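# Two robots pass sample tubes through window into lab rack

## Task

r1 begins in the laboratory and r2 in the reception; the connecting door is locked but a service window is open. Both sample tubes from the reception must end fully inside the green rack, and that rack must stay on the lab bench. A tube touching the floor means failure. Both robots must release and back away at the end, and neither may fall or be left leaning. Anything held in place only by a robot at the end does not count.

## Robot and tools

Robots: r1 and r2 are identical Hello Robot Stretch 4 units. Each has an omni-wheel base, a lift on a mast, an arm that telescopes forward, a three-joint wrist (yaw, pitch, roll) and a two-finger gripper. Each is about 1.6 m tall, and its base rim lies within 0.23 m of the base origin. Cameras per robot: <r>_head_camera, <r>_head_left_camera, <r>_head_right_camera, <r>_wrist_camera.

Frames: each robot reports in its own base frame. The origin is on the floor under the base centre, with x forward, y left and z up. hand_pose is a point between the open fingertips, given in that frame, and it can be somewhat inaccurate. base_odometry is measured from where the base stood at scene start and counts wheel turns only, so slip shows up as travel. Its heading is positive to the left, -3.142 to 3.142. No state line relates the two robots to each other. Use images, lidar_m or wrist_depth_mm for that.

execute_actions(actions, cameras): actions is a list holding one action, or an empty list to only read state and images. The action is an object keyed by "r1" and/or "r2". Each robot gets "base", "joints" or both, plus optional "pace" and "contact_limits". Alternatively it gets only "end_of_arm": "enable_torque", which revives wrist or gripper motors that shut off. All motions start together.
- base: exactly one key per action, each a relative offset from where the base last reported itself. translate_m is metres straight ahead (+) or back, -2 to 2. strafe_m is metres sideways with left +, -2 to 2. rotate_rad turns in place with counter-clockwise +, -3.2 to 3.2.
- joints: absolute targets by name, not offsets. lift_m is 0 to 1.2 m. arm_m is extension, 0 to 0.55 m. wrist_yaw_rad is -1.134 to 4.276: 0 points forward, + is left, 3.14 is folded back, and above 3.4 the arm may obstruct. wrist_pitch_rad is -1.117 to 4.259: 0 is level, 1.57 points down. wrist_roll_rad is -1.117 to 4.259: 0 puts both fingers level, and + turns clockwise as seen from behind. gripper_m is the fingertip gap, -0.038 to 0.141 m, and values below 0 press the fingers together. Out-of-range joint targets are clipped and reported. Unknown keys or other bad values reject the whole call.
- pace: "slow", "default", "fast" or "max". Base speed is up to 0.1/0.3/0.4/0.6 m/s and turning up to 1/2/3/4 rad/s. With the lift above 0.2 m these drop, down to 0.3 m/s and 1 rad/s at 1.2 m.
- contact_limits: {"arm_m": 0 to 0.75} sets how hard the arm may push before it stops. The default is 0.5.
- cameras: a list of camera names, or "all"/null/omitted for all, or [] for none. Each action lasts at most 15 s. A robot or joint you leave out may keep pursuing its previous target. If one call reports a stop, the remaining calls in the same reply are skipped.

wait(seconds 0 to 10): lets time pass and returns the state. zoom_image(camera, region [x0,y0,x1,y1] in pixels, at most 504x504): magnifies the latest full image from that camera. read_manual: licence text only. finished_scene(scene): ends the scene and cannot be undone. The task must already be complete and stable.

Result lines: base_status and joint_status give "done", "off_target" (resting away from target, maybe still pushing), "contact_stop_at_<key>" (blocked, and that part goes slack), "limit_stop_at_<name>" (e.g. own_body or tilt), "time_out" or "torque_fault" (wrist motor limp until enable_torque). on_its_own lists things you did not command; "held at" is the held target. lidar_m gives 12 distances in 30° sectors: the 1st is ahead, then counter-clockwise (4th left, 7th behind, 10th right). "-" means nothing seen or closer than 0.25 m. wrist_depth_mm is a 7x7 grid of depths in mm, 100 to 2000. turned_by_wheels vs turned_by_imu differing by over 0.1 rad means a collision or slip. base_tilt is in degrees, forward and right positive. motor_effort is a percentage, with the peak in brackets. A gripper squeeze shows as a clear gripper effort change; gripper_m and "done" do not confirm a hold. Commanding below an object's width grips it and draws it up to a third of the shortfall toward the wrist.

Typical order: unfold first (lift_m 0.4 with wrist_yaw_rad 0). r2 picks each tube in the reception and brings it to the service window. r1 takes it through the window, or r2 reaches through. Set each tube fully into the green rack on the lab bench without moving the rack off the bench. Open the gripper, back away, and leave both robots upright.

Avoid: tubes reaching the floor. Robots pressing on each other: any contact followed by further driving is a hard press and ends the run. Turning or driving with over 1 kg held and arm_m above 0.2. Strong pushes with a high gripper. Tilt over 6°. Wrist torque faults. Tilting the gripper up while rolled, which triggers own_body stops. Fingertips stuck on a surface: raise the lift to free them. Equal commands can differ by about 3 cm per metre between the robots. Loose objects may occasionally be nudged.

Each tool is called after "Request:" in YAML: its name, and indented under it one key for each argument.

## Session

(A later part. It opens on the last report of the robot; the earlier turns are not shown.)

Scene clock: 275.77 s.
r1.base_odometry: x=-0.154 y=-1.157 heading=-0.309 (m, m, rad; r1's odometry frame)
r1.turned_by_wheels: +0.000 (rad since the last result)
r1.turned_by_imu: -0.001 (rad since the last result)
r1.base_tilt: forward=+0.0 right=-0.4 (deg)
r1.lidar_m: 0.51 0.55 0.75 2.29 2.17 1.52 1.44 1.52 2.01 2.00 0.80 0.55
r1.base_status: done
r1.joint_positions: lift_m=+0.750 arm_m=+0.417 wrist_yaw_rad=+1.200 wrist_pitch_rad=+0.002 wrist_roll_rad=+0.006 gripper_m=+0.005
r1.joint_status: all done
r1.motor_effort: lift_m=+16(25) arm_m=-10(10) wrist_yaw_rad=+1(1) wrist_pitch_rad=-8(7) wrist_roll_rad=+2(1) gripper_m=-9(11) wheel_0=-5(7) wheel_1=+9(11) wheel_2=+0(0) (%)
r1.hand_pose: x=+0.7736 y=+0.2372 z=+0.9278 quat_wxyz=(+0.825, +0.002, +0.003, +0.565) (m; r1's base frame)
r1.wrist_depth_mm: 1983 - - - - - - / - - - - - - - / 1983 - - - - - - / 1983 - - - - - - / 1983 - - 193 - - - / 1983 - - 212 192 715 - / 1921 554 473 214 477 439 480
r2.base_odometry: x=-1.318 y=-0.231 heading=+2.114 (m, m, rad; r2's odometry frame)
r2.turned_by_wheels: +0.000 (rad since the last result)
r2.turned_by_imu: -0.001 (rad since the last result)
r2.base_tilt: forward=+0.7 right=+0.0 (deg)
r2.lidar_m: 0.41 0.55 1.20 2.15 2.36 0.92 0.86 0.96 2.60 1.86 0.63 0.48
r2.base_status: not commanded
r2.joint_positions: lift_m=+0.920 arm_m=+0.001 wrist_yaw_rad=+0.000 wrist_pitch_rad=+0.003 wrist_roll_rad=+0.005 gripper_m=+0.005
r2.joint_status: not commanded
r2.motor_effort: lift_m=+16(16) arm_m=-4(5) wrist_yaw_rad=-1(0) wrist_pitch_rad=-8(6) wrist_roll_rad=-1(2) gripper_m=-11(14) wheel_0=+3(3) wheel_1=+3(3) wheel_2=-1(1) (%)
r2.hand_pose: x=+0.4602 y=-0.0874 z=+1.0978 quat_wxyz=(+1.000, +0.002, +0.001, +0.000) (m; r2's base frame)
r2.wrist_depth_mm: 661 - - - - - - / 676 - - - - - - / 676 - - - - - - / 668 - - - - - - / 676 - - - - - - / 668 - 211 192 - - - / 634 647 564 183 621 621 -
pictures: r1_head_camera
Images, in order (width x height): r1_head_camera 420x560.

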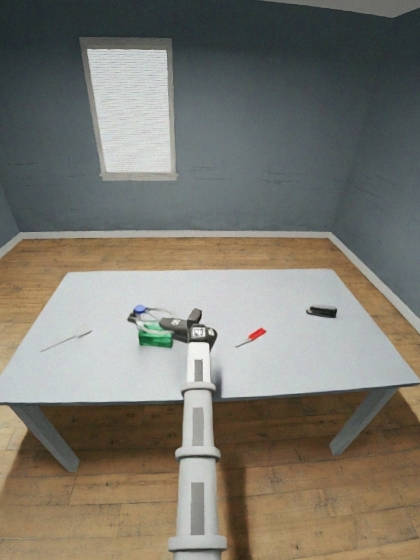

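Request:
execute_actions:
  actions:
    - {"r1":{"joints":{"lift_m":0.72},"pace":"slow"}}
  cameras: ["r1_head_camera"]

Request:
zoom_image:
  camera: "r1_head_camera"
  region: [120,290,180,350]

Scene clock: 279.90 s.
r1.base_odometry: x=-0.154 y=-1.157 heading=-0.309 (m, m, rad; r1's odometry frame)
r1.turned_by_wheels: +0.000 (rad since the last result)
r1.turned_by_imu: -0.001 (rad since the last result)
r1.base_tilt: forward=-0.1 right=-0.4 (deg)
r1.lidar_m: 0.53 0.54 0.74 2.27 2.16 1.55 1.46 1.50 2.00 2.00 0.80 0.56
r1.base_status: not commanded
r1.joint_positions: lift_m=+0.720 arm_m=+0.417 wrist_yaw_rad=+1.200 wrist_pitch_rad=-0.003 wrist_roll_rad=+0.006 gripper_m=+0.005
r1.joint_status: all done
r1.motor_effort: lift_m=+14(13) arm_m=-10(10) wrist_yaw_rad=+1(2) wrist_pitch_rad=+8(8) wrist_roll_rad=+0(3) gripper_m=-10(12) wheel_0=-6(5) wheel_1=+9(9) wheel_2=+0(0) (%)
r1.hand_pose: x=+0.7736 y=+0.2372 z=+0.8994 quat_wxyz=(+0.825, +0.003, +0.000, +0.565) (m; r1's base frame)
r1.wrist_depth_mm: - - - - - - - / - - - - - - - / 1921 - - - - - - / 1921 - - - - - - / 1921 - - 190 - - - / 1983 - - 212 191 654 - / 549 496 421 213 421 394 430
r2.base_odometry: x=-1.318 y=-0.231 heading=+2.114 (m, m, rad; r2's odometry frame)
r2.turned_by_wheels: +0.000 (rad since the last result)
r2.turned_by_imu: -0.001 (rad since the last result)
r2.base_tilt: forward=+0.8 right=-0.1 (deg)
r2.lidar_m: 0.42 0.53 1.20 2.13 2.33 0.91 0.87 0.98 2.60 1.87 0.61 0.48
r2.base_status: not commanded
r2.joint_positions: lift_m=+0.920 arm_m=+0.001 wrist_yaw_rad=+0.000 wrist_pitch_rad=+0.003 wrist_roll_rad=+0.005 gripper_m=+0.005
r2.joint_status: not commanded
r2.motor_effort: lift_m=+16(16) arm_m=-5(4) wrist_yaw_rad=+0(0) wrist_pitch_rad=-7(5) wrist_roll_rad=+1(3) gripper_m=-13(14) wheel_0=+3(3) wheel_1=+3(3) wheel_2=-1(1) (%)
r2.hand_pose: x=+0.4602 y=-0.0874 z=+1.0978 quat_wxyz=(+1.000, +0.002, +0.001, +0.000) (m; r2's base frame)
r2.wrist_depth_mm: 668 - - - - - - / 668 - - - - - - / 668 - - - - - - / 683 - - - - - - / 676 - - - - - - / 668 - 211 191 - - - / 634 647 569 182 615 634 -
pictures: r1_head_camera
Images, in order (width x height): r1_head_camera 420x560.

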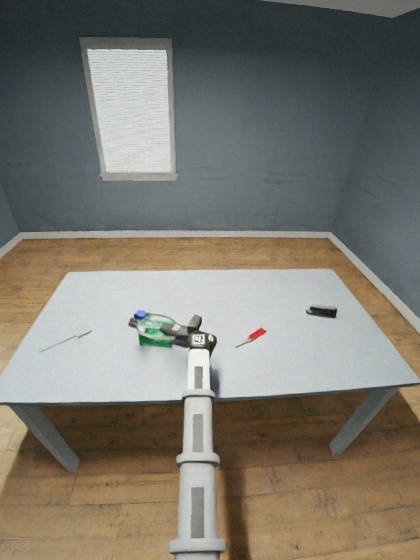

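Region (120, 290, 180, 350) of r1_head_camera's 420x560 image, scaled by 8.400, with more detail than that image has.

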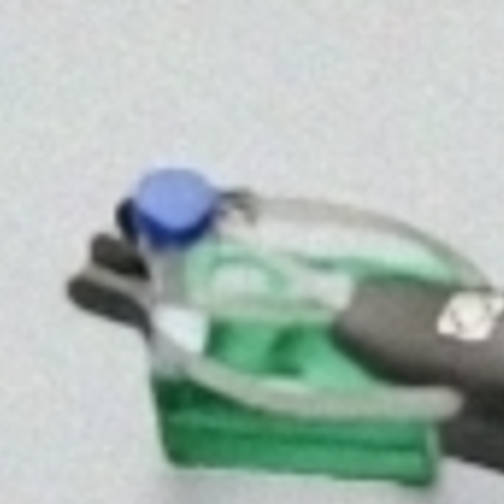

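Request:
execute_actions:
  actions: []
  cameras: ["r1_head_left_camera","r2_head_camera","r1_wrist_camera"]

Request:
zoom_image:
  camera: "r1_head_left_camera"
  region: [175,310,225,355]

Request:
zoom_image:
  camera: "r2_head_camera"
  region: [265,165,315,205]

Scene clock: 284.70 s.
r1.base_odometry: x=-0.154 y=-1.157 heading=-0.309 (m, m, rad; r1's odometry frame)
r1.turned_by_wheels: +0.000 (rad since the last result)
r1.turned_by_imu: -0.001 (rad since the last result)
r1.base_tilt: forward=-0.2 right=-0.5 (deg)
r1.lidar_m: 0.52 0.56 0.73 2.27 2.17 1.51 1.45 1.50 2.01 2.00 0.79 0.56
r1.base_status: not commanded
r1.joint_positions: lift_m=+0.720 arm_m=+0.417 wrist_yaw_rad=+1.200 wrist_pitch_rad=-0.003 wrist_roll_rad=+0.006 gripper_m=+0.005
r1.joint_status: all done
r1.motor_effort: lift_m=+14(13) arm_m=-10(10) wrist_yaw_rad=+1(2) wrist_pitch_rad=+7(8) wrist_roll_rad=+3(3) gripper_m=-12(12) wheel_0=-5(5) wheel_1=+9(9) wheel_2=+0(0) (%)
r1.hand_pose: x=+0.7736 y=+0.2372 z=+0.8994 quat_wxyz=(+0.825, +0.003, +0.000, +0.565) (m; r1's base frame)
r1.wrist_depth_mm: - - - - - - - / 1983 - - - - - - / 1921 - - - - - - / 1921 - - - - - - / 1921 - - 190 - - - / 1983 - - 212 191 647 - / 549 500 421 214 424 392 430
r2.base_odometry: x=-1.318 y=-0.231 heading=+2.114 (m, m, rad; r2's odometry frame)
r2.turned_by_wheels: +0.000 (rad since the last result)
r2.turned_by_imu: -0.001 (rad since the last result)
r2.base_tilt: forward=+0.8 right=-0.2 (deg)
r2.lidar_m: 0.43 0.53 1.20 2.16 2.33 0.89 0.88 0.96 2.59 1.86 0.63 0.49
r2.base_status: not commanded
r2.joint_positions: lift_m=+0.920 arm_m=+0.001 wrist_yaw_rad=+0.000 wrist_pitch_rad=+0.003 wrist_roll_rad=+0.005 gripper_m=+0.005
r2.joint_status: not commanded
r2.motor_effort: lift_m=+16(16) arm_m=-4(4) wrist_yaw_rad=+0(0) wrist_pitch_rad=-6(5) wrist_roll_rad=-1(3) gripper_m=-12(14) wheel_0=+3(3) wheel_1=+3(3) wheel_2=-1(1) (%)
r2.hand_pose: x=+0.4602 y=-0.0874 z=+1.0978 quat_wxyz=(+1.000, +0.002, +0.001, +0.000) (m; r2's base frame)
r2.wrist_depth_mm: 668 - - - - - - / 668 - - - - - - / 676 - - - - - - / 683 - - - - - - / 691 - - - - - - / 668 - 211 192 - - - / 634 654 559 182 621 634 -
pictures: r1_head_left_camera, r1_wrist_camera, r2_head_camera
camera_calibration (this result's frames):
r1_wrist_camera: T_world_to_cam=[[0.936391, -0.347668, -0.0479516, -0.590785], [-0.0475901, 0.00958405, -0.998821, 0.989002], [0.347717, 0.937569, -0.00757115, -0.261241], [0, 0, 0, 1]] pos_world=[0.69111, 0.0300554, 0.957529]
Images, in order (width x height): r1_head_left_camera 420x672, r1_wrist_camera 616x392, r2_head_camera 420x560.

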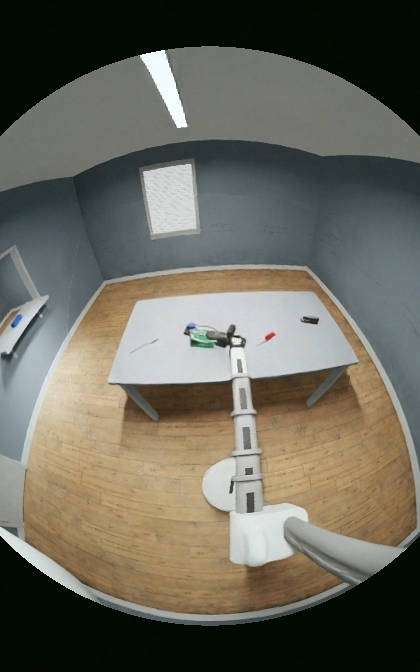

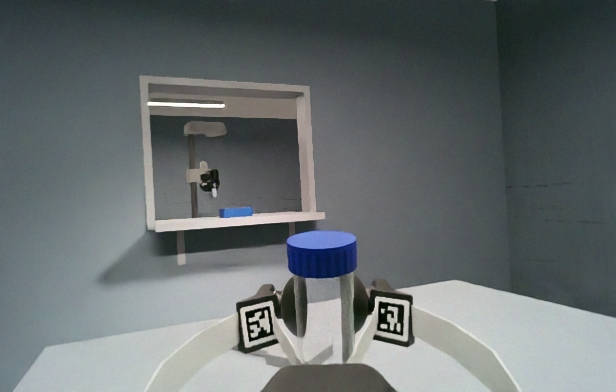

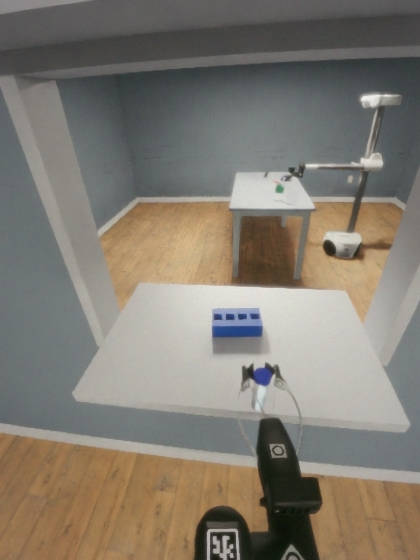

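Region (175, 310, 225, 355) of r1_head_left_camera's 420x672 image, scaled by 10.080, with more detail than that image has; it fills the top 454 rows of this view, and the rest is white.

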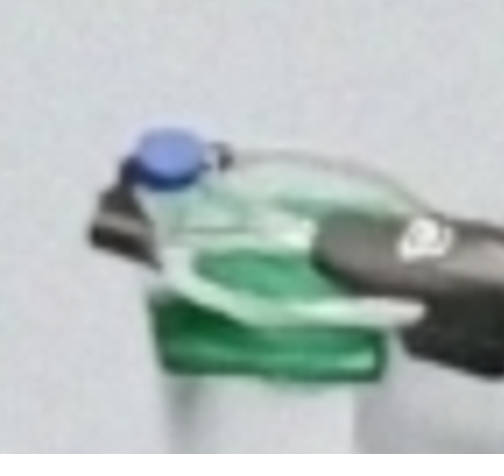

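Region (265, 165, 315, 205) of r2_head_camera's 420x560 image, scaled by 10.080, with more detail than that image has; it fills the top 403 rows of this view, and the rest is white.

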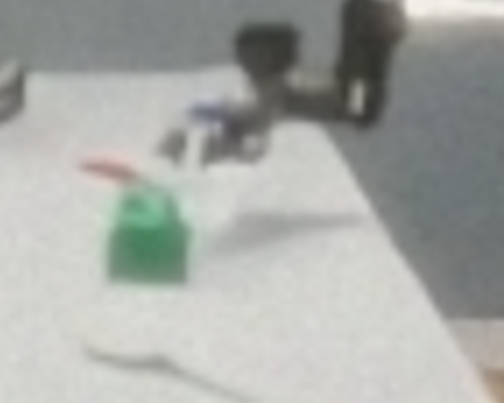

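Request:
execute_actions:
  actions:
    - {"r1":{"joints":{"gripper_m":0.045,"lift_m":0.725},"pace":"slow"}}
  cameras: ["r1_head_camera","r1_wrist_camera"]

Request:
zoom_image:
  camera: "r1_head_camera"
  region: [120,290,180,350]

Scene clock: 299.70 s.
r1.base_odometry: x=-0.154 y=-1.157 heading=-0.309 (m, m, rad; r1's odometry frame)
r1.turned_by_wheels: +0.000 (rad since the last result)
r1.turned_by_imu: -0.001 (rad since the last result)
r1.base_tilt: forward=-0.1 right=-0.5 (deg)
r1.lidar_m: 0.52 0.54 0.75 2.29 2.08 1.54 1.44 1.49 2.04 2.01 0.82 0.55
r1.base_status: not commanded
r1.joint_positions: lift_m=+0.725 arm_m=+0.417 wrist_yaw_rad=+1.200 wrist_pitch_rad=+0.002 wrist_roll_rad=+0.006 gripper_m=+0.045
r1.joint_status: all done
r1.motor_effort: lift_m=+22(17) arm_m=-10(10) wrist_yaw_rad=+1(1) wrist_pitch_rad=-7(8) wrist_roll_rad=+0(1) gripper_m=-4(9) wheel_0=-6(6) wheel_1=+9(9) wheel_2=+0(0) (%)
r1.hand_pose: x=+0.7736 y=+0.2372 z=+0.9024 quat_wxyz=(+0.825, +0.002, +0.003, +0.565) (m; r1's base frame)
r1.wrist_depth_mm: - - - - - - - / - - - - - - - / - - - - - - - / 1921 - - - - - - / 1983 - - - - - - / 1983 - 668 150 195 640 683 / 549 496 418 146 421 392 427
r2.base_odometry: x=-1.318 y=-0.231 heading=+2.114 (m, m, rad; r2's odometry frame)
r2.turned_by_wheels: +0.000 (rad since the last result)
r2.turned_by_imu: -0.001 (rad since the last result)
r2.base_tilt: forward=+0.9 right=-0.1 (deg)
r2.lidar_m: 0.41 0.53 1.16 2.17 2.34 0.91 0.88 0.99 2.58 1.88 0.64 0.50
r2.base_status: not commanded
r2.joint_positions: lift_m=+0.920 arm_m=+0.001 wrist_yaw_rad=+0.000 wrist_pitch_rad=+0.003 wrist_roll_rad=+0.005 gripper_m=+0.005
r2.joint_status: not commanded
r2.motor_effort: lift_m=+16(16) arm_m=-4(5) wrist_yaw_rad=+0(0) wrist_pitch_rad=-4(6) wrist_roll_rad=+0(1) gripper_m=-14(11) wheel_0=+3(3) wheel_1=+3(3) wheel_2=-1(1) (%)
r2.hand_pose: x=+0.4602 y=-0.0874 z=+1.0978 quat_wxyz=(+1.000, +0.002, +0.001, +0.000) (m; r2's base frame)
r2.wrist_depth_mm: 668 - - - - - - / 676 - - - - - - / 676 - - - - - - / 676 - - - - - - / 676 - - - - - - / 668 - 211 191 - - - / 634 647 564 183 615 634 -
pictures: r1_head_camera, r1_wrist_camera
camera_calibration (this result's frames):
r1_wrist_camera: T_world_to_cam=[[0.936308, -0.347882, -0.0480252, -0.590457], [-0.0493578, 0.00503623, -0.998768, 0.994381], [0.347695, 0.937525, -0.0124552, -0.256783], [0, 0, 0, 1]] pos_world=[0.691212, 0.0303235, 0.961602]
Images, in order (width x height): r1_head_camera 420x560, r1_wrist_camera 616x392.

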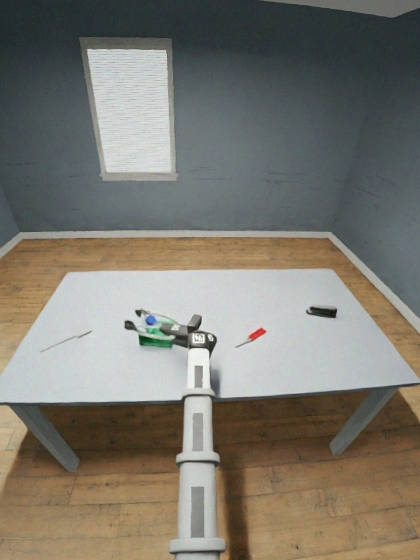

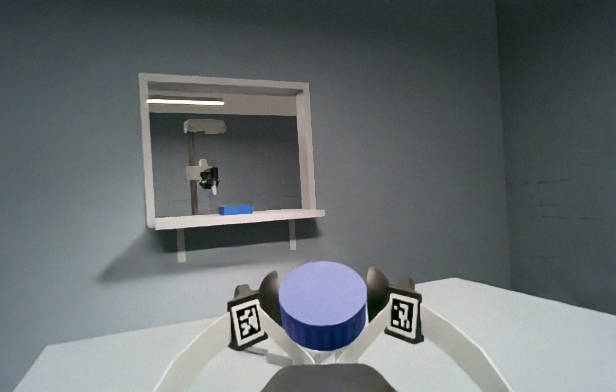

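Region (120, 290, 180, 350) of r1_head_camera's 420x560 image, scaled by 8.400, with more detail than that image has.

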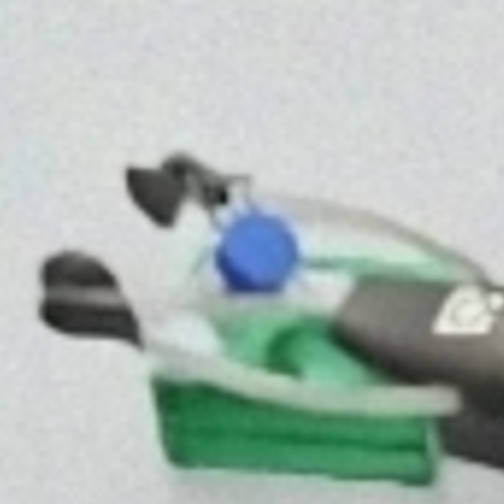

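Request:
execute_actions:
  actions:
    - {"r1":{"base":{"strafe_m":0.03},"joints":{"arm_m":0.428},"pace":"slow"}}
  cameras: ["r1_head_camera","r1_wrist_camera"]

Request:
zoom_image:
  camera: "r1_head_camera"
  region: [120,290,180,350]

Scene clock: 304.77 s.
r1.base_odometry: x=-0.145 y=-1.128 heading=-0.309 (m, m, rad; r1's odometry frame)
r1.turned_by_wheels: +0.000 (rad since the last result)
r1.turned_by_imu: -0.001 (rad since the last result)
r1.base_tilt: forward=-0.2 right=-0.3 (deg)
r1.lidar_m: 0.53 0.54 0.70 2.24 2.18 1.53 1.44 1.50 2.02 2.04 0.79 0.57
r1.base_status: done
r1.joint_positions: lift_m=+0.725 arm_m=+0.426 wrist_yaw_rad=+1.200 wrist_pitch_rad=+0.002 wrist_roll_rad=+0.006 gripper_m=+0.045
r1.joint_status: all done
r1.motor_effort: lift_m=+22(22) arm_m=+10(7) wrist_yaw_rad=+1(1) wrist_pitch_rad=-7(7) wrist_roll_rad=+3(0) gripper_m=-4(3) wheel_0=-5(7) wheel_1=+9(12) wheel_2=+0(1) (%)
r1.hand_pose: x=+0.7832 y=+0.2372 z=+0.9024 quat_wxyz=(+0.825, +0.002, +0.003, +0.565) (m; r1's base frame)
r1.wrist_depth_mm: 1983 - - - - - - / 1921 - - - - - - / 1983 - - - - - - / 1983 - - - - - - / 1983 - - 162 - - - / 1863 - - 173 198 634 - / 549 492 418 166 421 389 427
r2.base_odometry: x=-1.318 y=-0.231 heading=+2.114 (m, m, rad; r2's odometry frame)
r2.turned_by_wheels: +0.000 (rad since the last result)
r2.turned_by_imu: -0.001 (rad since the last result)
r2.base_tilt: forward=+1.0 right=-0.2 (deg)
r2.lidar_m: 0.40 0.52 1.20 2.14 2.37 0.92 0.89 0.96 2.60 1.88 0.63 0.51
r2.base_status: not commanded
r2.joint_positions: lift_m=+0.920 arm_m=+0.001 wrist_yaw_rad=+0.000 wrist_pitch_rad=+0.003 wrist_roll_rad=+0.005 gripper_m=+0.005
r2.joint_status: not commanded
r2.motor_effort: lift_m=+16(16) arm_m=-4(4) wrist_yaw_rad=+0(0) wrist_pitch_rad=-6(7) wrist_roll_rad=+1(1) gripper_m=-12(11) wheel_0=+3(3) wheel_1=+3(3) wheel_2=-1(1) (%)
r2.hand_pose: x=+0.4602 y=-0.0874 z=+1.0978 quat_wxyz=(+1.000, +0.002, +0.001, +0.000) (m; r2's base frame)
r2.wrist_depth_mm: 668 - - - - - - / 676 - - - - - - / 683 - - - - - - / 683 - - - - - - / 676 - - - - - - / 668 - 211 192 - - - / 627 647 564 182 621 634 -
pictures: r1_head_camera, r1_wrist_camera
camera_calibration (this result's frames):
r1_wrist_camera: T_world_to_cam=[[0.936308, -0.347882, -0.0480251, -0.59938], [-0.0493577, 0.00503615, -0.998768, 0.994852], [0.347695, 0.937525, -0.0124553, -0.260097], [0, 0, 0, 1]] pos_world=[0.700742, 0.0303234, 0.961602]
Images, in order (width x height): r1_head_camera 420x560, r1_wrist_camera 616x392.

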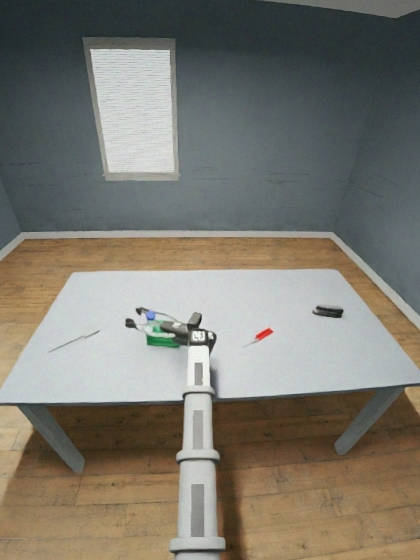

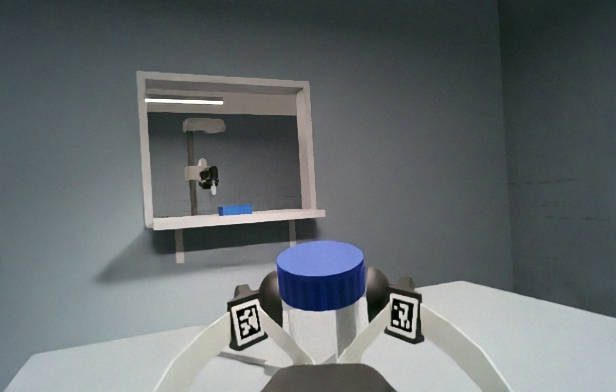

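Region (120, 290, 180, 350) of r1_head_camera's 420x560 image, scaled by 8.400, with more detail than that image has.

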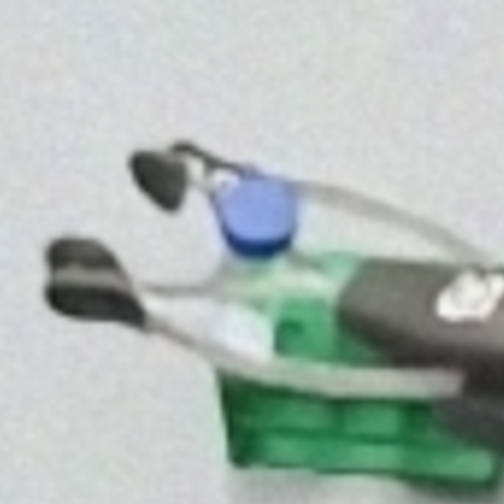

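Request:
execute_actions:
  actions:
    - {"r1":{"base":{"strafe_m":0.012},"pace":"slow"}}
  cameras: ["r1_head_camera","r1_wrist_camera"]

Request:
zoom_image:
  camera: "r1_head_camera"
  region: [120,290,180,350]

Scene clock: 309.70 s.
r1.base_odometry: x=-0.142 y=-1.117 heading=-0.308 (m, m, rad; r1's odometry frame)
r1.turned_by_wheels: +0.000 (rad since the last result)
r1.turned_by_imu: -0.001 (rad since the last result)
r1.base_tilt: forward=-0.1 right=-0.4 (deg)
r1.lidar_m: 0.49 0.57 0.75 2.23 2.17 1.54 1.43 1.50 2.03 2.03 0.80 0.56
r1.base_status: done
r1.joint_positions: lift_m=+0.725 arm_m=+0.426 wrist_yaw_rad=+1.200 wrist_pitch_rad=+0.002 wrist_roll_rad=+0.006 gripper_m=+0.045
r1.joint_status: not commanded
r1.motor_effort: lift_m=+22(22) arm_m=+10(10) wrist_yaw_rad=+2(1) wrist_pitch_rad=-6(6) wrist_roll_rad=+1(1) gripper_m=-2(4) wheel_0=-4(7) wheel_1=+8(12) wheel_2=+0(0) (%)
r1.hand_pose: x=+0.7832 y=+0.2372 z=+0.9024 quat_wxyz=(+0.825, +0.002, +0.003, +0.565) (m; r1's base frame)
r1.wrist_depth_mm: 1983 - - - - - - / 1983 - - - - - - / 1921 - - - - - - / 1921 - - - - - - / 1983 - - 162 - - - / 1983 - - 215 205 640 - / 539 496 418 176 415 392 427
r2.base_odometry: x=-1.318 y=-0.231 heading=+2.114 (m, m, rad; r2's odometry frame)
r2.turned_by_wheels: +0.000 (rad since the last result)
r2.turned_by_imu: -0.001 (rad since the last result)
r2.base_tilt: forward=+0.9 right=-0.2 (deg)
r2.lidar_m: 0.39 0.54 1.19 2.15 2.35 0.89 0.88 0.97 2.59 1.86 0.63 0.49
r2.base_status: not commanded
r2.joint_positions: lift_m=+0.920 arm_m=+0.001 wrist_yaw_rad=+0.000 wrist_pitch_rad=+0.003 wrist_roll_rad=+0.005 gripper_m=+0.005
r2.joint_status: not commanded
r2.motor_effort: lift_m=+16(16) arm_m=-4(5) wrist_yaw_rad=-1(0) wrist_pitch_rad=-6(7) wrist_roll_rad=+0(1) gripper_m=-9(11) wheel_0=+3(3) wheel_1=+3(3) wheel_2=-1(1) (%)
r2.hand_pose: x=+0.4602 y=-0.0874 z=+1.0978 quat_wxyz=(+1.000, +0.002, +0.001, +0.000) (m; r2's base frame)
r2.wrist_depth_mm: 668 - - - - - - / 683 - - - - - - / 668 - - - - - - / 676 - - - - - - / 676 - - - - - - / 668 - 212 192 - - - / 640 640 569 182 615 634 -
pictures: r1_head_camera, r1_wrist_camera
camera_calibration (this result's frames):
r1_wrist_camera: T_world_to_cam=[[0.936308, -0.347882, -0.0480253, -0.599383], [-0.0493579, 0.00503615, -0.998768, 0.994852], [0.347695, 0.937525, -0.0124553, -0.260098], [0, 0, 0, 1]] pos_world=[0.700746, 0.0303234, 0.961602]
Images, in order (width x height): r1_head_camera 420x560, r1_wrist_camera 616x392.

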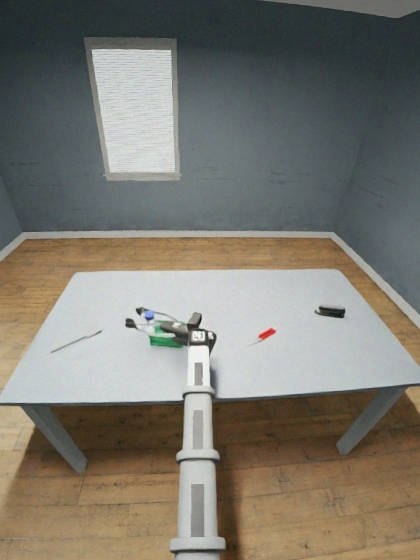

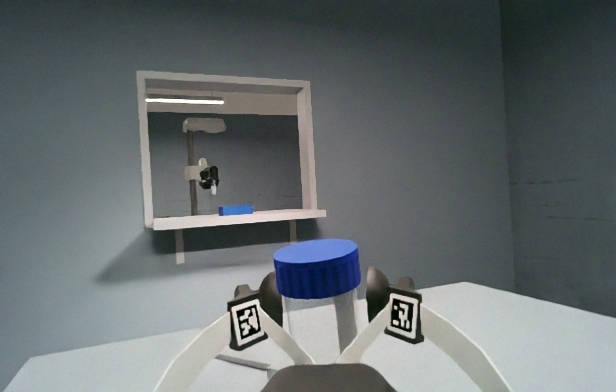

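Region (120, 290, 180, 350) of r1_head_camera's 420x560 image, scaled by 8.400, with more detail than that image has.

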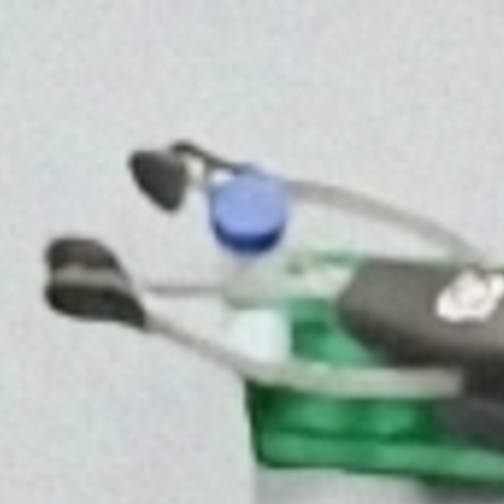

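Request:
execute_actions:
  actions:
    - {"r1":{"joints":{"arm_m":0.405},"pace":"slow"}}
  cameras: ["r1_head_camera","r1_wrist_camera"]

Request:
zoom_image:
  camera: "r1_head_camera"
  region: [120,290,180,350]

Scene clock: 314.17 s.
r1.base_odometry: x=-0.142 y=-1.117 heading=-0.308 (m, m, rad; r1's odometry frame)
r1.turned_by_wheels: +0.000 (rad since the last result)
r1.turned_by_imu: -0.001 (rad since the last result)
r1.base_tilt: forward=-0.1 right=-0.5 (deg)
r1.lidar_m: 0.52 0.53 0.73 2.25 2.15 1.54 1.45 1.48 2.02 2.04 0.81 0.54
r1.base_status: not commanded
r1.joint_positions: lift_m=+0.725 arm_m=+0.407 wrist_yaw_rad=+1.200 wrist_pitch_rad=+0.002 wrist_roll_rad=+0.006 gripper_m=+0.045
r1.joint_status: all done
r1.motor_effort: lift_m=+22(22) arm_m=-10(11) wrist_yaw_rad=+2(1) wrist_pitch_rad=-7(6) wrist_roll_rad=+1(0) gripper_m=-4(3) wheel_0=-4(4) wheel_1=+8(8) wheel_2=+0(0) (%)
r1.hand_pose: x=+0.7637 y=+0.2372 z=+0.9024 quat_wxyz=(+0.825, +0.002, +0.003, +0.565) (m; r1's base frame)
r1.wrist_depth_mm: 1983 - - - - - - / 1921 - - - - - - / 1921 - - - - - - / 1863 - - - - - - / 1921 - - - - - - / 1863 - - 173 204 640 621 / 1863 492 415 167 421 392 424
r2.base_odometry: x=-1.318 y=-0.231 heading=+2.114 (m, m, rad; r2's odometry frame)
r2.turned_by_wheels: +0.000 (rad since the last result)
r2.turned_by_imu: -0.001 (rad since the last result)
r2.base_tilt: forward=+0.9 right=-0.1 (deg)
r2.lidar_m: 0.44 0.54 1.17 2.16 2.33 0.91 0.89 0.98 2.60 1.89 0.60 0.49
r2.base_status: not commanded
r2.joint_positions: lift_m=+0.920 arm_m=+0.001 wrist_yaw_rad=+0.000 wrist_pitch_rad=+0.003 wrist_roll_rad=+0.005 gripper_m=+0.005
r2.joint_status: not commanded
r2.motor_effort: lift_m=+16(16) arm_m=-4(4) wrist_yaw_rad=+0(0) wrist_pitch_rad=-7(7) wrist_roll_rad=-1(0) gripper_m=-13(12) wheel_0=+3(3) wheel_1=+3(3) wheel_2=-1(1) (%)
r2.hand_pose: x=+0.4602 y=-0.0874 z=+1.0978 quat_wxyz=(+1.000, +0.002, +0.001, +0.000) (m; r2's base frame)
r2.wrist_depth_mm: 668 - - - - - - / 683 - - - - - - / 683 - - - - - - / 683 - - - - - - / 676 - - - - - - / 668 - 211 191 - - - / 634 640 564 182 621 634 -
pictures: r1_head_camera, r1_wrist_camera
camera_calibration (this result's frames):
r1_wrist_camera: T_world_to_cam=[[0.936308, -0.347882, -0.0480253, -0.581157], [-0.04936, 0.00503034, -0.998768, 0.993892], [0.347695, 0.937525, -0.0124615, -0.253324], [0, 0, 0, 1]] pos_world=[0.681279, 0.0303238, 0.961601]
Images, in order (width x height): r1_head_camera 420x560, r1_wrist_camera 616x392.

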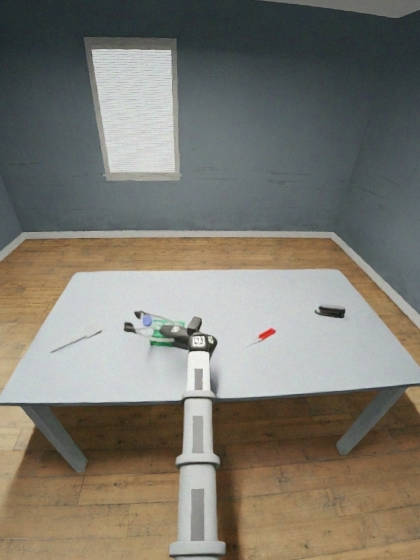

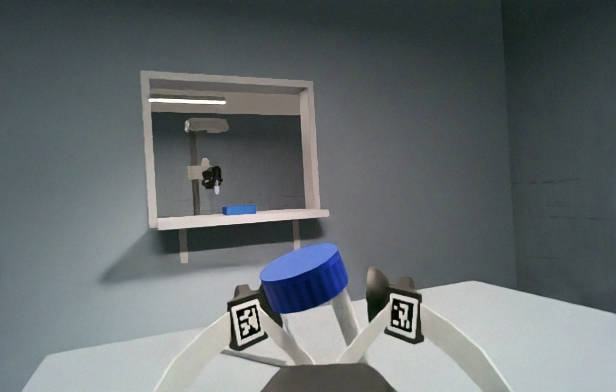

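Region (120, 290, 180, 350) of r1_head_camera's 420x560 image, scaled by 8.400, with more detail than that image has.

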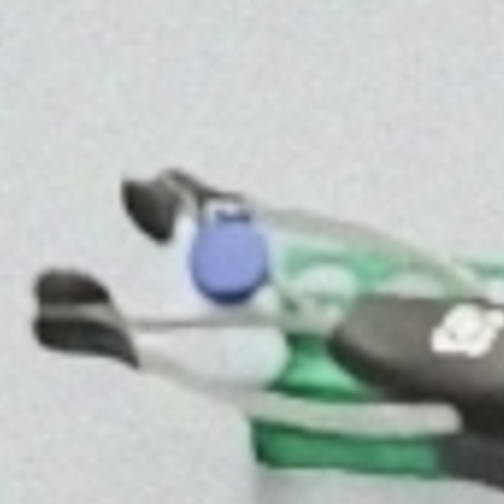

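Request:
execute_actions:
  actions:
    - {"r1":{"joints":{"arm_m":0.44},"pace":"slow"}}
  cameras: ["r1_head_camera","r1_wrist_camera"]

Request:
zoom_image:
  camera: "r1_head_camera"
  region: [120,290,180,350]

Scene clock: 318.40 s.
r1.base_odometry: x=-0.142 y=-1.117 heading=-0.308 (m, m, rad; r1's odometry frame)
r1.turned_by_wheels: +0.000 (rad since the last result)
r1.turned_by_imu: -0.001 (rad since the last result)
r1.base_tilt: forward=-0.1 right=-0.4 (deg)
r1.lidar_m: 0.52 0.53 0.70 2.24 2.17 1.53 1.44 1.51 2.02 2.04 0.82 0.53
r1.base_status: not commanded
r1.joint_positions: lift_m=+0.725 arm_m=+0.438 wrist_yaw_rad=+1.200 wrist_pitch_rad=+0.002 wrist_roll_rad=+0.006 gripper_m=+0.045
r1.joint_status: all done
r1.motor_effort: lift_m=+22(22) arm_m=+10(8) wrist_yaw_rad=+1(1) wrist_pitch_rad=-6(7) wrist_roll_rad=+0(1) gripper_m=-4(2) wheel_0=-4(4) wheel_1=+8(8) wheel_2=+0(0) (%)
r1.hand_pose: x=+0.7952 y=+0.2372 z=+0.9024 quat_wxyz=(+0.825, +0.002, +0.003, +0.565) (m; r1's base frame)
r1.wrist_depth_mm: - - - - - - - / 1983 - - - - - - / 1983 - - - - - - / 1863 - - - - - - / 1921 - - 177 - - - / 1983 - - 580 198 634 - / 512 492 418 174 421 389 427
r2.base_odometry: x=-1.318 y=-0.231 heading=+2.114 (m, m, rad; r2's odometry frame)
r2.turned_by_wheels: +0.000 (rad since the last result)
r2.turned_by_imu: -0.001 (rad since the last result)
r2.base_tilt: forward=+0.9 right=-0.2 (deg)
r2.lidar_m: 0.42 0.54 1.21 2.15 2.35 0.89 0.88 0.96 2.60 1.85 0.60 0.46
r2.base_status: not commanded
r2.joint_positions: lift_m=+0.920 arm_m=+0.001 wrist_yaw_rad=+0.000 wrist_pitch_rad=+0.003 wrist_roll_rad=+0.005 gripper_m=+0.005
r2.joint_status: not commanded
r2.motor_effort: lift_m=+16(16) arm_m=-4(4) wrist_yaw_rad=+0(0) wrist_pitch_rad=-6(6) wrist_roll_rad=-1(1) gripper_m=-13(12) wheel_0=+3(3) wheel_1=+3(3) wheel_2=-1(1) (%)
r2.hand_pose: x=+0.4602 y=-0.0874 z=+1.0978 quat_wxyz=(+1.000, +0.002, +0.001, +0.000) (m; r2's base frame)
r2.wrist_depth_mm: 676 - - - - - - / 676 - - - - - - / 676 - - - - - - / 683 - - - - - - / 676 - - - - - - / 668 - 212 191 - - - / 634 647 564 182 615 634 -
pictures: r1_head_camera, r1_wrist_camera
camera_calibration (this result's frames):
r1_wrist_camera: T_world_to_cam=[[0.936307, -0.347882, -0.0480253, -0.610613], [-0.0493601, 0.00503027, -0.998768, 0.995445], [0.347695, 0.937525, -0.0124616, -0.264262], [0, 0, 0, 1]] pos_world=[0.71274, 0.0303238, 0.961601]
Images, in order (width x height): r1_head_camera 420x560, r1_wrist_camera 616x392.

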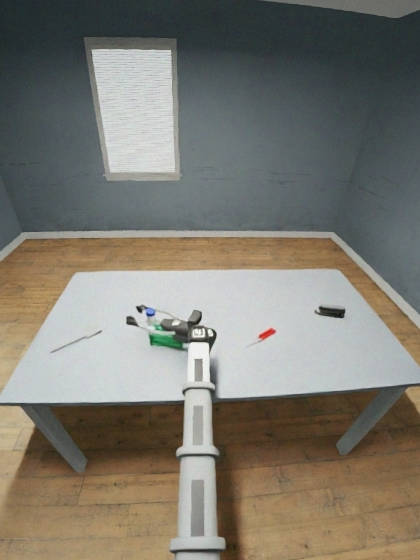

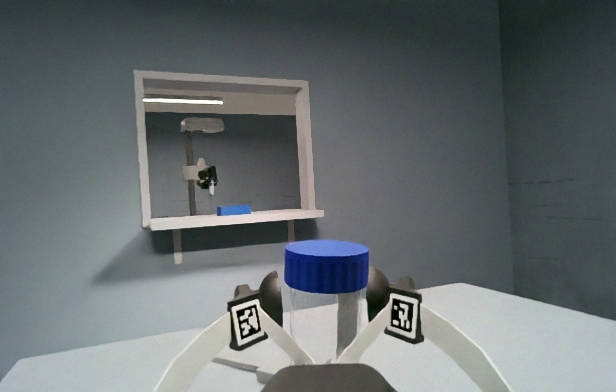

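Region (120, 290, 180, 350) of r1_head_camera's 420x560 image, scaled by 8.400, with more detail than that image has.

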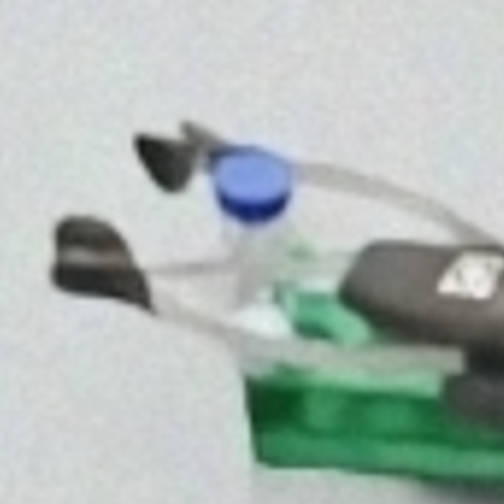

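Request:
execute_actions:
  actions:
    - {"r1":{"joints":{"gripper_m":0.0},"pace":"slow"}}
  cameras: ["r1_head_camera","r1_wrist_camera"]

Request:
zoom_image:
  camera: "r1_head_camera"
  region: [120,290,180,350]

Scene clock: 324.77 s.
r1.base_odometry: x=-0.142 y=-1.117 heading=-0.308 (m, m, rad; r1's odometry frame)
r1.turned_by_wheels: +0.000 (rad since the last result)
r1.turned_by_imu: -0.001 (rad since the last result)
r1.base_tilt: forward=-0.2 right=-0.2 (deg)
r1.lidar_m: 0.52 0.56 0.76 2.21 2.15 1.55 1.45 1.50 2.04 2.04 0.80 0.54
r1.base_status: not commanded
r1.joint_positions: lift_m=+0.725 arm_m=+0.438 wrist_yaw_rad=+1.200 wrist_pitch_rad=+0.002 wrist_roll_rad=+0.006 gripper_m=+0.000
r1.joint_status: all done
r1.motor_effort: lift_m=+22(22) arm_m=+10(10) wrist_yaw_rad=+1(1) wrist_pitch_rad=-7(7) wrist_roll_rad=+0(0) gripper_m=-7(5) wheel_0=-5(5) wheel_1=+8(8) wheel_2=+0(0) (%)
r1.hand_pose: x=+0.7952 y=+0.2372 z=+0.9024 quat_wxyz=(+0.825, +0.002, +0.003, +0.565) (m; r1's base frame)
r1.wrist_depth_mm: - - - - - - - / 1921 - - - - - - / 1921 - - - - - - / 1921 - - - - - - / 1983 - - - - - - / 1863 - - 206 193 640 - / 517 492 185 190 421 387 430
r2.base_odometry: x=-1.318 y=-0.231 heading=+2.114 (m, m, rad; r2's odometry frame)
r2.turned_by_wheels: +0.000 (rad since the last result)
r2.turned_by_imu: -0.001 (rad since the last result)
r2.base_tilt: forward=+0.9 right=-0.1 (deg)
r2.lidar_m: 0.40 0.54 1.19 2.16 2.37 0.89 0.89 0.97 2.60 1.87 0.63 0.49
r2.base_status: not commanded
r2.joint_positions: lift_m=+0.920 arm_m=+0.001 wrist_yaw_rad=+0.000 wrist_pitch_rad=+0.003 wrist_roll_rad=+0.005 gripper_m=+0.005
r2.joint_status: not commanded
r2.motor_effort: lift_m=+16(16) arm_m=-5(4) wrist_yaw_rad=+0(0) wrist_pitch_rad=-7(6) wrist_roll_rad=+0(1) gripper_m=-12(13) wheel_0=+3(3) wheel_1=+3(3) wheel_2=-1(1) (%)
r2.hand_pose: x=+0.4602 y=-0.0874 z=+1.0978 quat_wxyz=(+1.000, +0.002, +0.001, +0.000) (m; r2's base frame)
r2.wrist_depth_mm: 668 - - - - - - / 676 - - - - - - / 683 - - - - - - / 676 - - - - - - / 676 - - - - - - / 668 - 211 192 - - - / 634 647 564 182 615 634 -
pictures: r1_head_camera, r1_wrist_camera
camera_calibration (this result's frames):
r1_wrist_camera: T_world_to_cam=[[0.936307, -0.347883, -0.048026, -0.610615], [-0.0493733, 0.00499672, -0.998768, 0.995453], [0.347695, 0.937525, -0.0124977, -0.264231], [0, 0, 0, 1]] pos_world=[0.712744, 0.0303258, 0.961599]
Images, in order (width x height): r1_head_camera 420x560, r1_wrist_camera 616x392.

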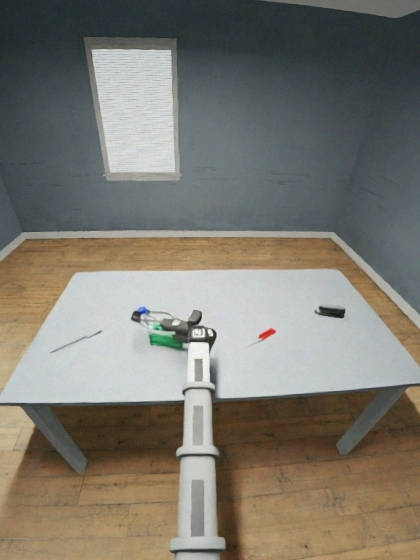

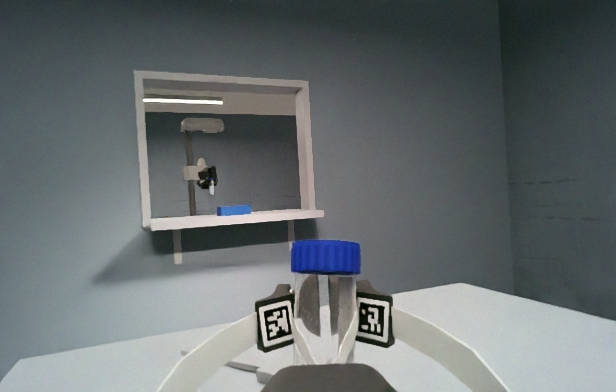

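Region (120, 290, 180, 350) of r1_head_camera's 420x560 image, scaled by 8.400, with more detail than that image has.

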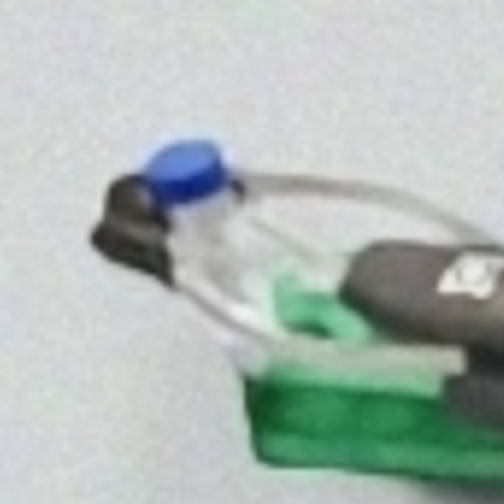

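Request:
execute_actions:
  actions:
    - {"r1":{"joints":{"lift_m":0.80},"pace":"slow"}}
  cameras: ["r1_head_camera","r1_wrist_camera"]

Request:
zoom_image:
  camera: "r1_head_camera"
  region: [115,280,195,360]

Scene clock: 330.67 s.
r1.base_odometry: x=-0.142 y=-1.117 heading=-0.308 (m, m, rad; r1's odometry frame)
r1.turned_by_wheels: +0.000 (rad since the last result)
r1.turned_by_imu: -0.001 (rad since the last result)
r1.base_tilt: forward=-0.1 right=-0.5 (deg)
r1.lidar_m: 0.53 0.53 0.74 2.22 2.16 1.54 1.45 1.52 2.05 2.04 0.78 0.57
r1.base_status: not commanded
r1.joint_positions: lift_m=+0.800 arm_m=+0.438 wrist_yaw_rad=+1.200 wrist_pitch_rad=+0.002 wrist_roll_rad=+0.006 gripper_m=+0.000
r1.joint_status: all done
r1.motor_effort: lift_m=+21(25) arm_m=+10(10) wrist_yaw_rad=+1(1) wrist_pitch_rad=-7(7) wrist_roll_rad=-1(1) gripper_m=-6(7) wheel_0=-4(5) wheel_1=+7(8) wheel_2=+0(0) (%)
r1.hand_pose: x=+0.7952 y=+0.2372 z=+0.9774 quat_wxyz=(+0.825, +0.002, +0.003, +0.565) (m; r1's base frame)
r1.wrist_depth_mm: - - - - - - - / 1921 - - - - - - / 1863 - - - - - - / 1983 - - - - - - / 1921 - - - - - - / 1921 - - 204 193 - - / 1921 - 184 189 580 530 603
r2.base_odometry: x=-1.318 y=-0.231 heading=+2.114 (m, m, rad; r2's odometry frame)
r2.turned_by_wheels: +0.000 (rad since the last result)
r2.turned_by_imu: -0.001 (rad since the last result)
r2.base_tilt: forward=+0.8 right=-0.1 (deg)
r2.lidar_m: 0.42 0.56 1.16 2.16 2.35 0.91 0.88 0.97 2.58 1.88 0.60 0.51
r2.base_status: not commanded
r2.joint_positions: lift_m=+0.920 arm_m=+0.001 wrist_yaw_rad=+0.000 wrist_pitch_rad=+0.003 wrist_roll_rad=+0.005 gripper_m=+0.005
r2.joint_status: not commanded
r2.motor_effort: lift_m=+16(16) arm_m=-5(4) wrist_yaw_rad=-1(0) wrist_pitch_rad=-7(7) wrist_roll_rad=-2(0) gripper_m=-13(12) wheel_0=+3(3) wheel_1=+3(3) wheel_2=-1(1) (%)
r2.hand_pose: x=+0.4602 y=-0.0874 z=+1.0978 quat_wxyz=(+1.000, +0.002, +0.001, +0.000) (m; r2's base frame)
r2.wrist_depth_mm: 668 - - - - - - / 676 - - - - - - / 676 - - - - - - / 668 - - - - - - / 676 - - - - - - / 668 - 212 192 - - - / 634 647 564 182 615 627 -
pictures: r1_head_camera, r1_wrist_camera
camera_calibration (this result's frames):
r1_wrist_camera: T_world_to_cam=[[0.936303, -0.347893, -0.0480289, -0.60701], [-0.0494487, 0.00480234, -0.998765, 1.0704], [0.347694, 0.937522, -0.0127064, -0.263089], [0, 0, 0, 1]] pos_world=[0.71275, 0.0303372, 1.03659]
Images, in order (width x height): r1_head_camera 420x560, r1_wrist_camera 616x392.

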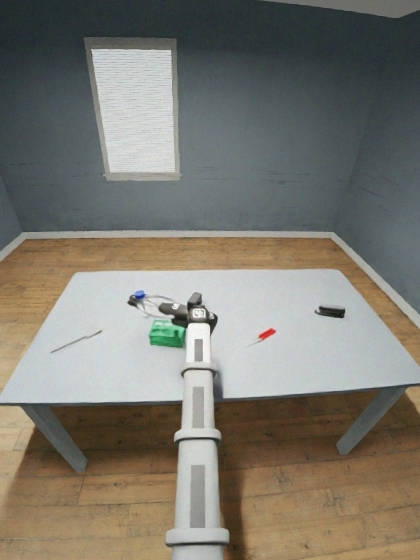

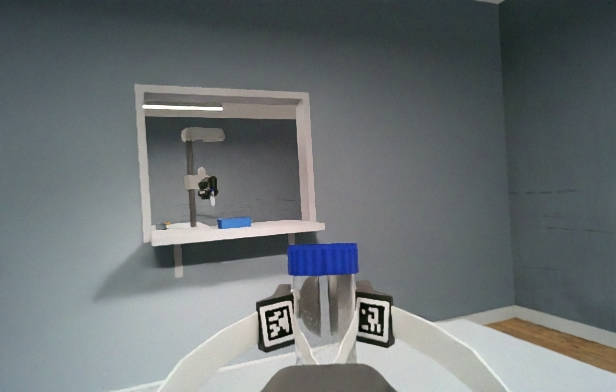

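Region (115, 280, 195, 360) of r1_head_camera's 420x560 image, scaled by 6.300, with more detail than that image has.

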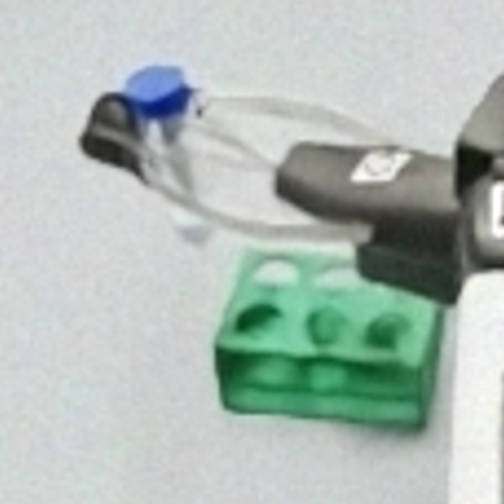

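Request:
execute_actions:
  actions:
    - {"r1":{"base":{"strafe_m":-0.031},"joints":{"lift_m":0.76},"pace":"slow"}}
  cameras: ["r1_head_camera"]

Request:
zoom_image:
  camera: "r1_head_camera"
  region: [105,280,185,360]

Scene clock: 340.50 s.
r1.base_odometry: x=-0.151 y=-1.147 heading=-0.309 (m, m, rad; r1's odometry frame)
r1.turned_by_wheels: +0.000 (rad since the last result)
r1.turned_by_imu: -0.001 (rad since the last result)
r1.base_tilt: forward=-0.1 right=-0.3 (deg)
r1.lidar_m: 0.52 0.54 0.73 2.25 2.16 1.52 1.45 1.49 2.03 2.01 0.80 0.55
r1.base_status: done
r1.joint_positions: lift_m=+0.760 arm_m=+0.438 wrist_yaw_rad=+1.200 wrist_pitch_rad=+0.002 wrist_roll_rad=+0.006 gripper_m=+0.000
r1.joint_status: all done
r1.motor_effort: lift_m=+16(22) arm_m=+10(10) wrist_yaw_rad=+1(1) wrist_pitch_rad=-8(8) wrist_roll_rad=+1(0) gripper_m=-6(7) wheel_0=+4(7) wheel_1=-9(11) wheel_2=+0(0) (%)
r1.hand_pose: x=+0.7952 y=+0.2372 z=+0.9378 quat_wxyz=(+0.825, +0.002, +0.003, +0.565) (m; r1's base frame)
r1.wrist_depth_mm: 1921 - - - - - - / 1983 - - - - - - / 1983 - - - - - - / 1983 - - - - - - / 1983 - - - - - - / 1921 - - 204 193 759 - / 1921 580 183 189 492 455 504
r2.base_odometry: x=-1.318 y=-0.231 heading=+2.114 (m, m, rad; r2's odometry frame)
r2.turned_by_wheels: +0.000 (rad since the last result)
r2.turned_by_imu: -0.001 (rad since the last result)
r2.base_tilt: forward=+0.8 right=-0.1 (deg)
r2.lidar_m: 0.38 0.54 1.19 2.14 2.35 0.90 0.87 0.98 2.57 1.87 0.65 0.48
r2.base_status: not commanded
r2.joint_positions: lift_m=+0.920 arm_m=+0.001 wrist_yaw_rad=+0.000 wrist_pitch_rad=+0.003 wrist_roll_rad=+0.005 gripper_m=+0.005
r2.joint_status: not commanded
r2.motor_effort: lift_m=+16(16) arm_m=-4(4) wrist_yaw_rad=+0(1) wrist_pitch_rad=-6(6) wrist_roll_rad=+2(1) gripper_m=-15(15) wheel_0=+3(3) wheel_1=+3(3) wheel_2=-1(1) (%)
r2.hand_pose: x=+0.4602 y=-0.0874 z=+1.0978 quat_wxyz=(+1.000, +0.002, +0.001, +0.000) (m; r2's base frame)
r2.wrist_depth_mm: 661 - - - - - - / 683 - - - - - - / 676 - - - - - - / 683 - - - - - - / 676 - - - - - - / 668 - 211 191 - - - / 627 647 569 183 615 634 -
pictures: r1_head_camera
Images, in order (width x height): r1_head_camera 420x560.

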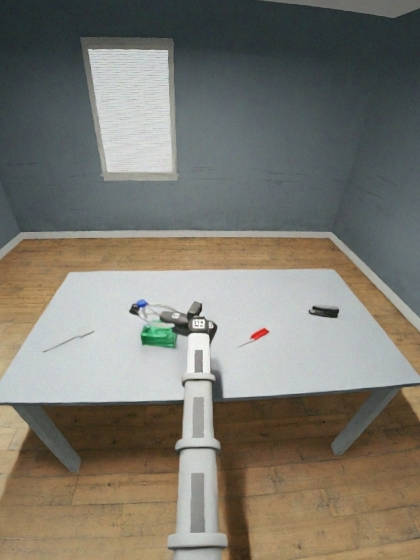

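Region (105, 280, 185, 360) of r1_head_camera's 420x560 image, scaled by 6.300, with more detail than that image has.

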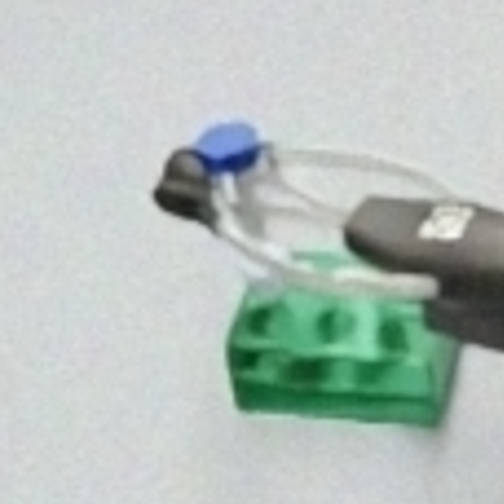

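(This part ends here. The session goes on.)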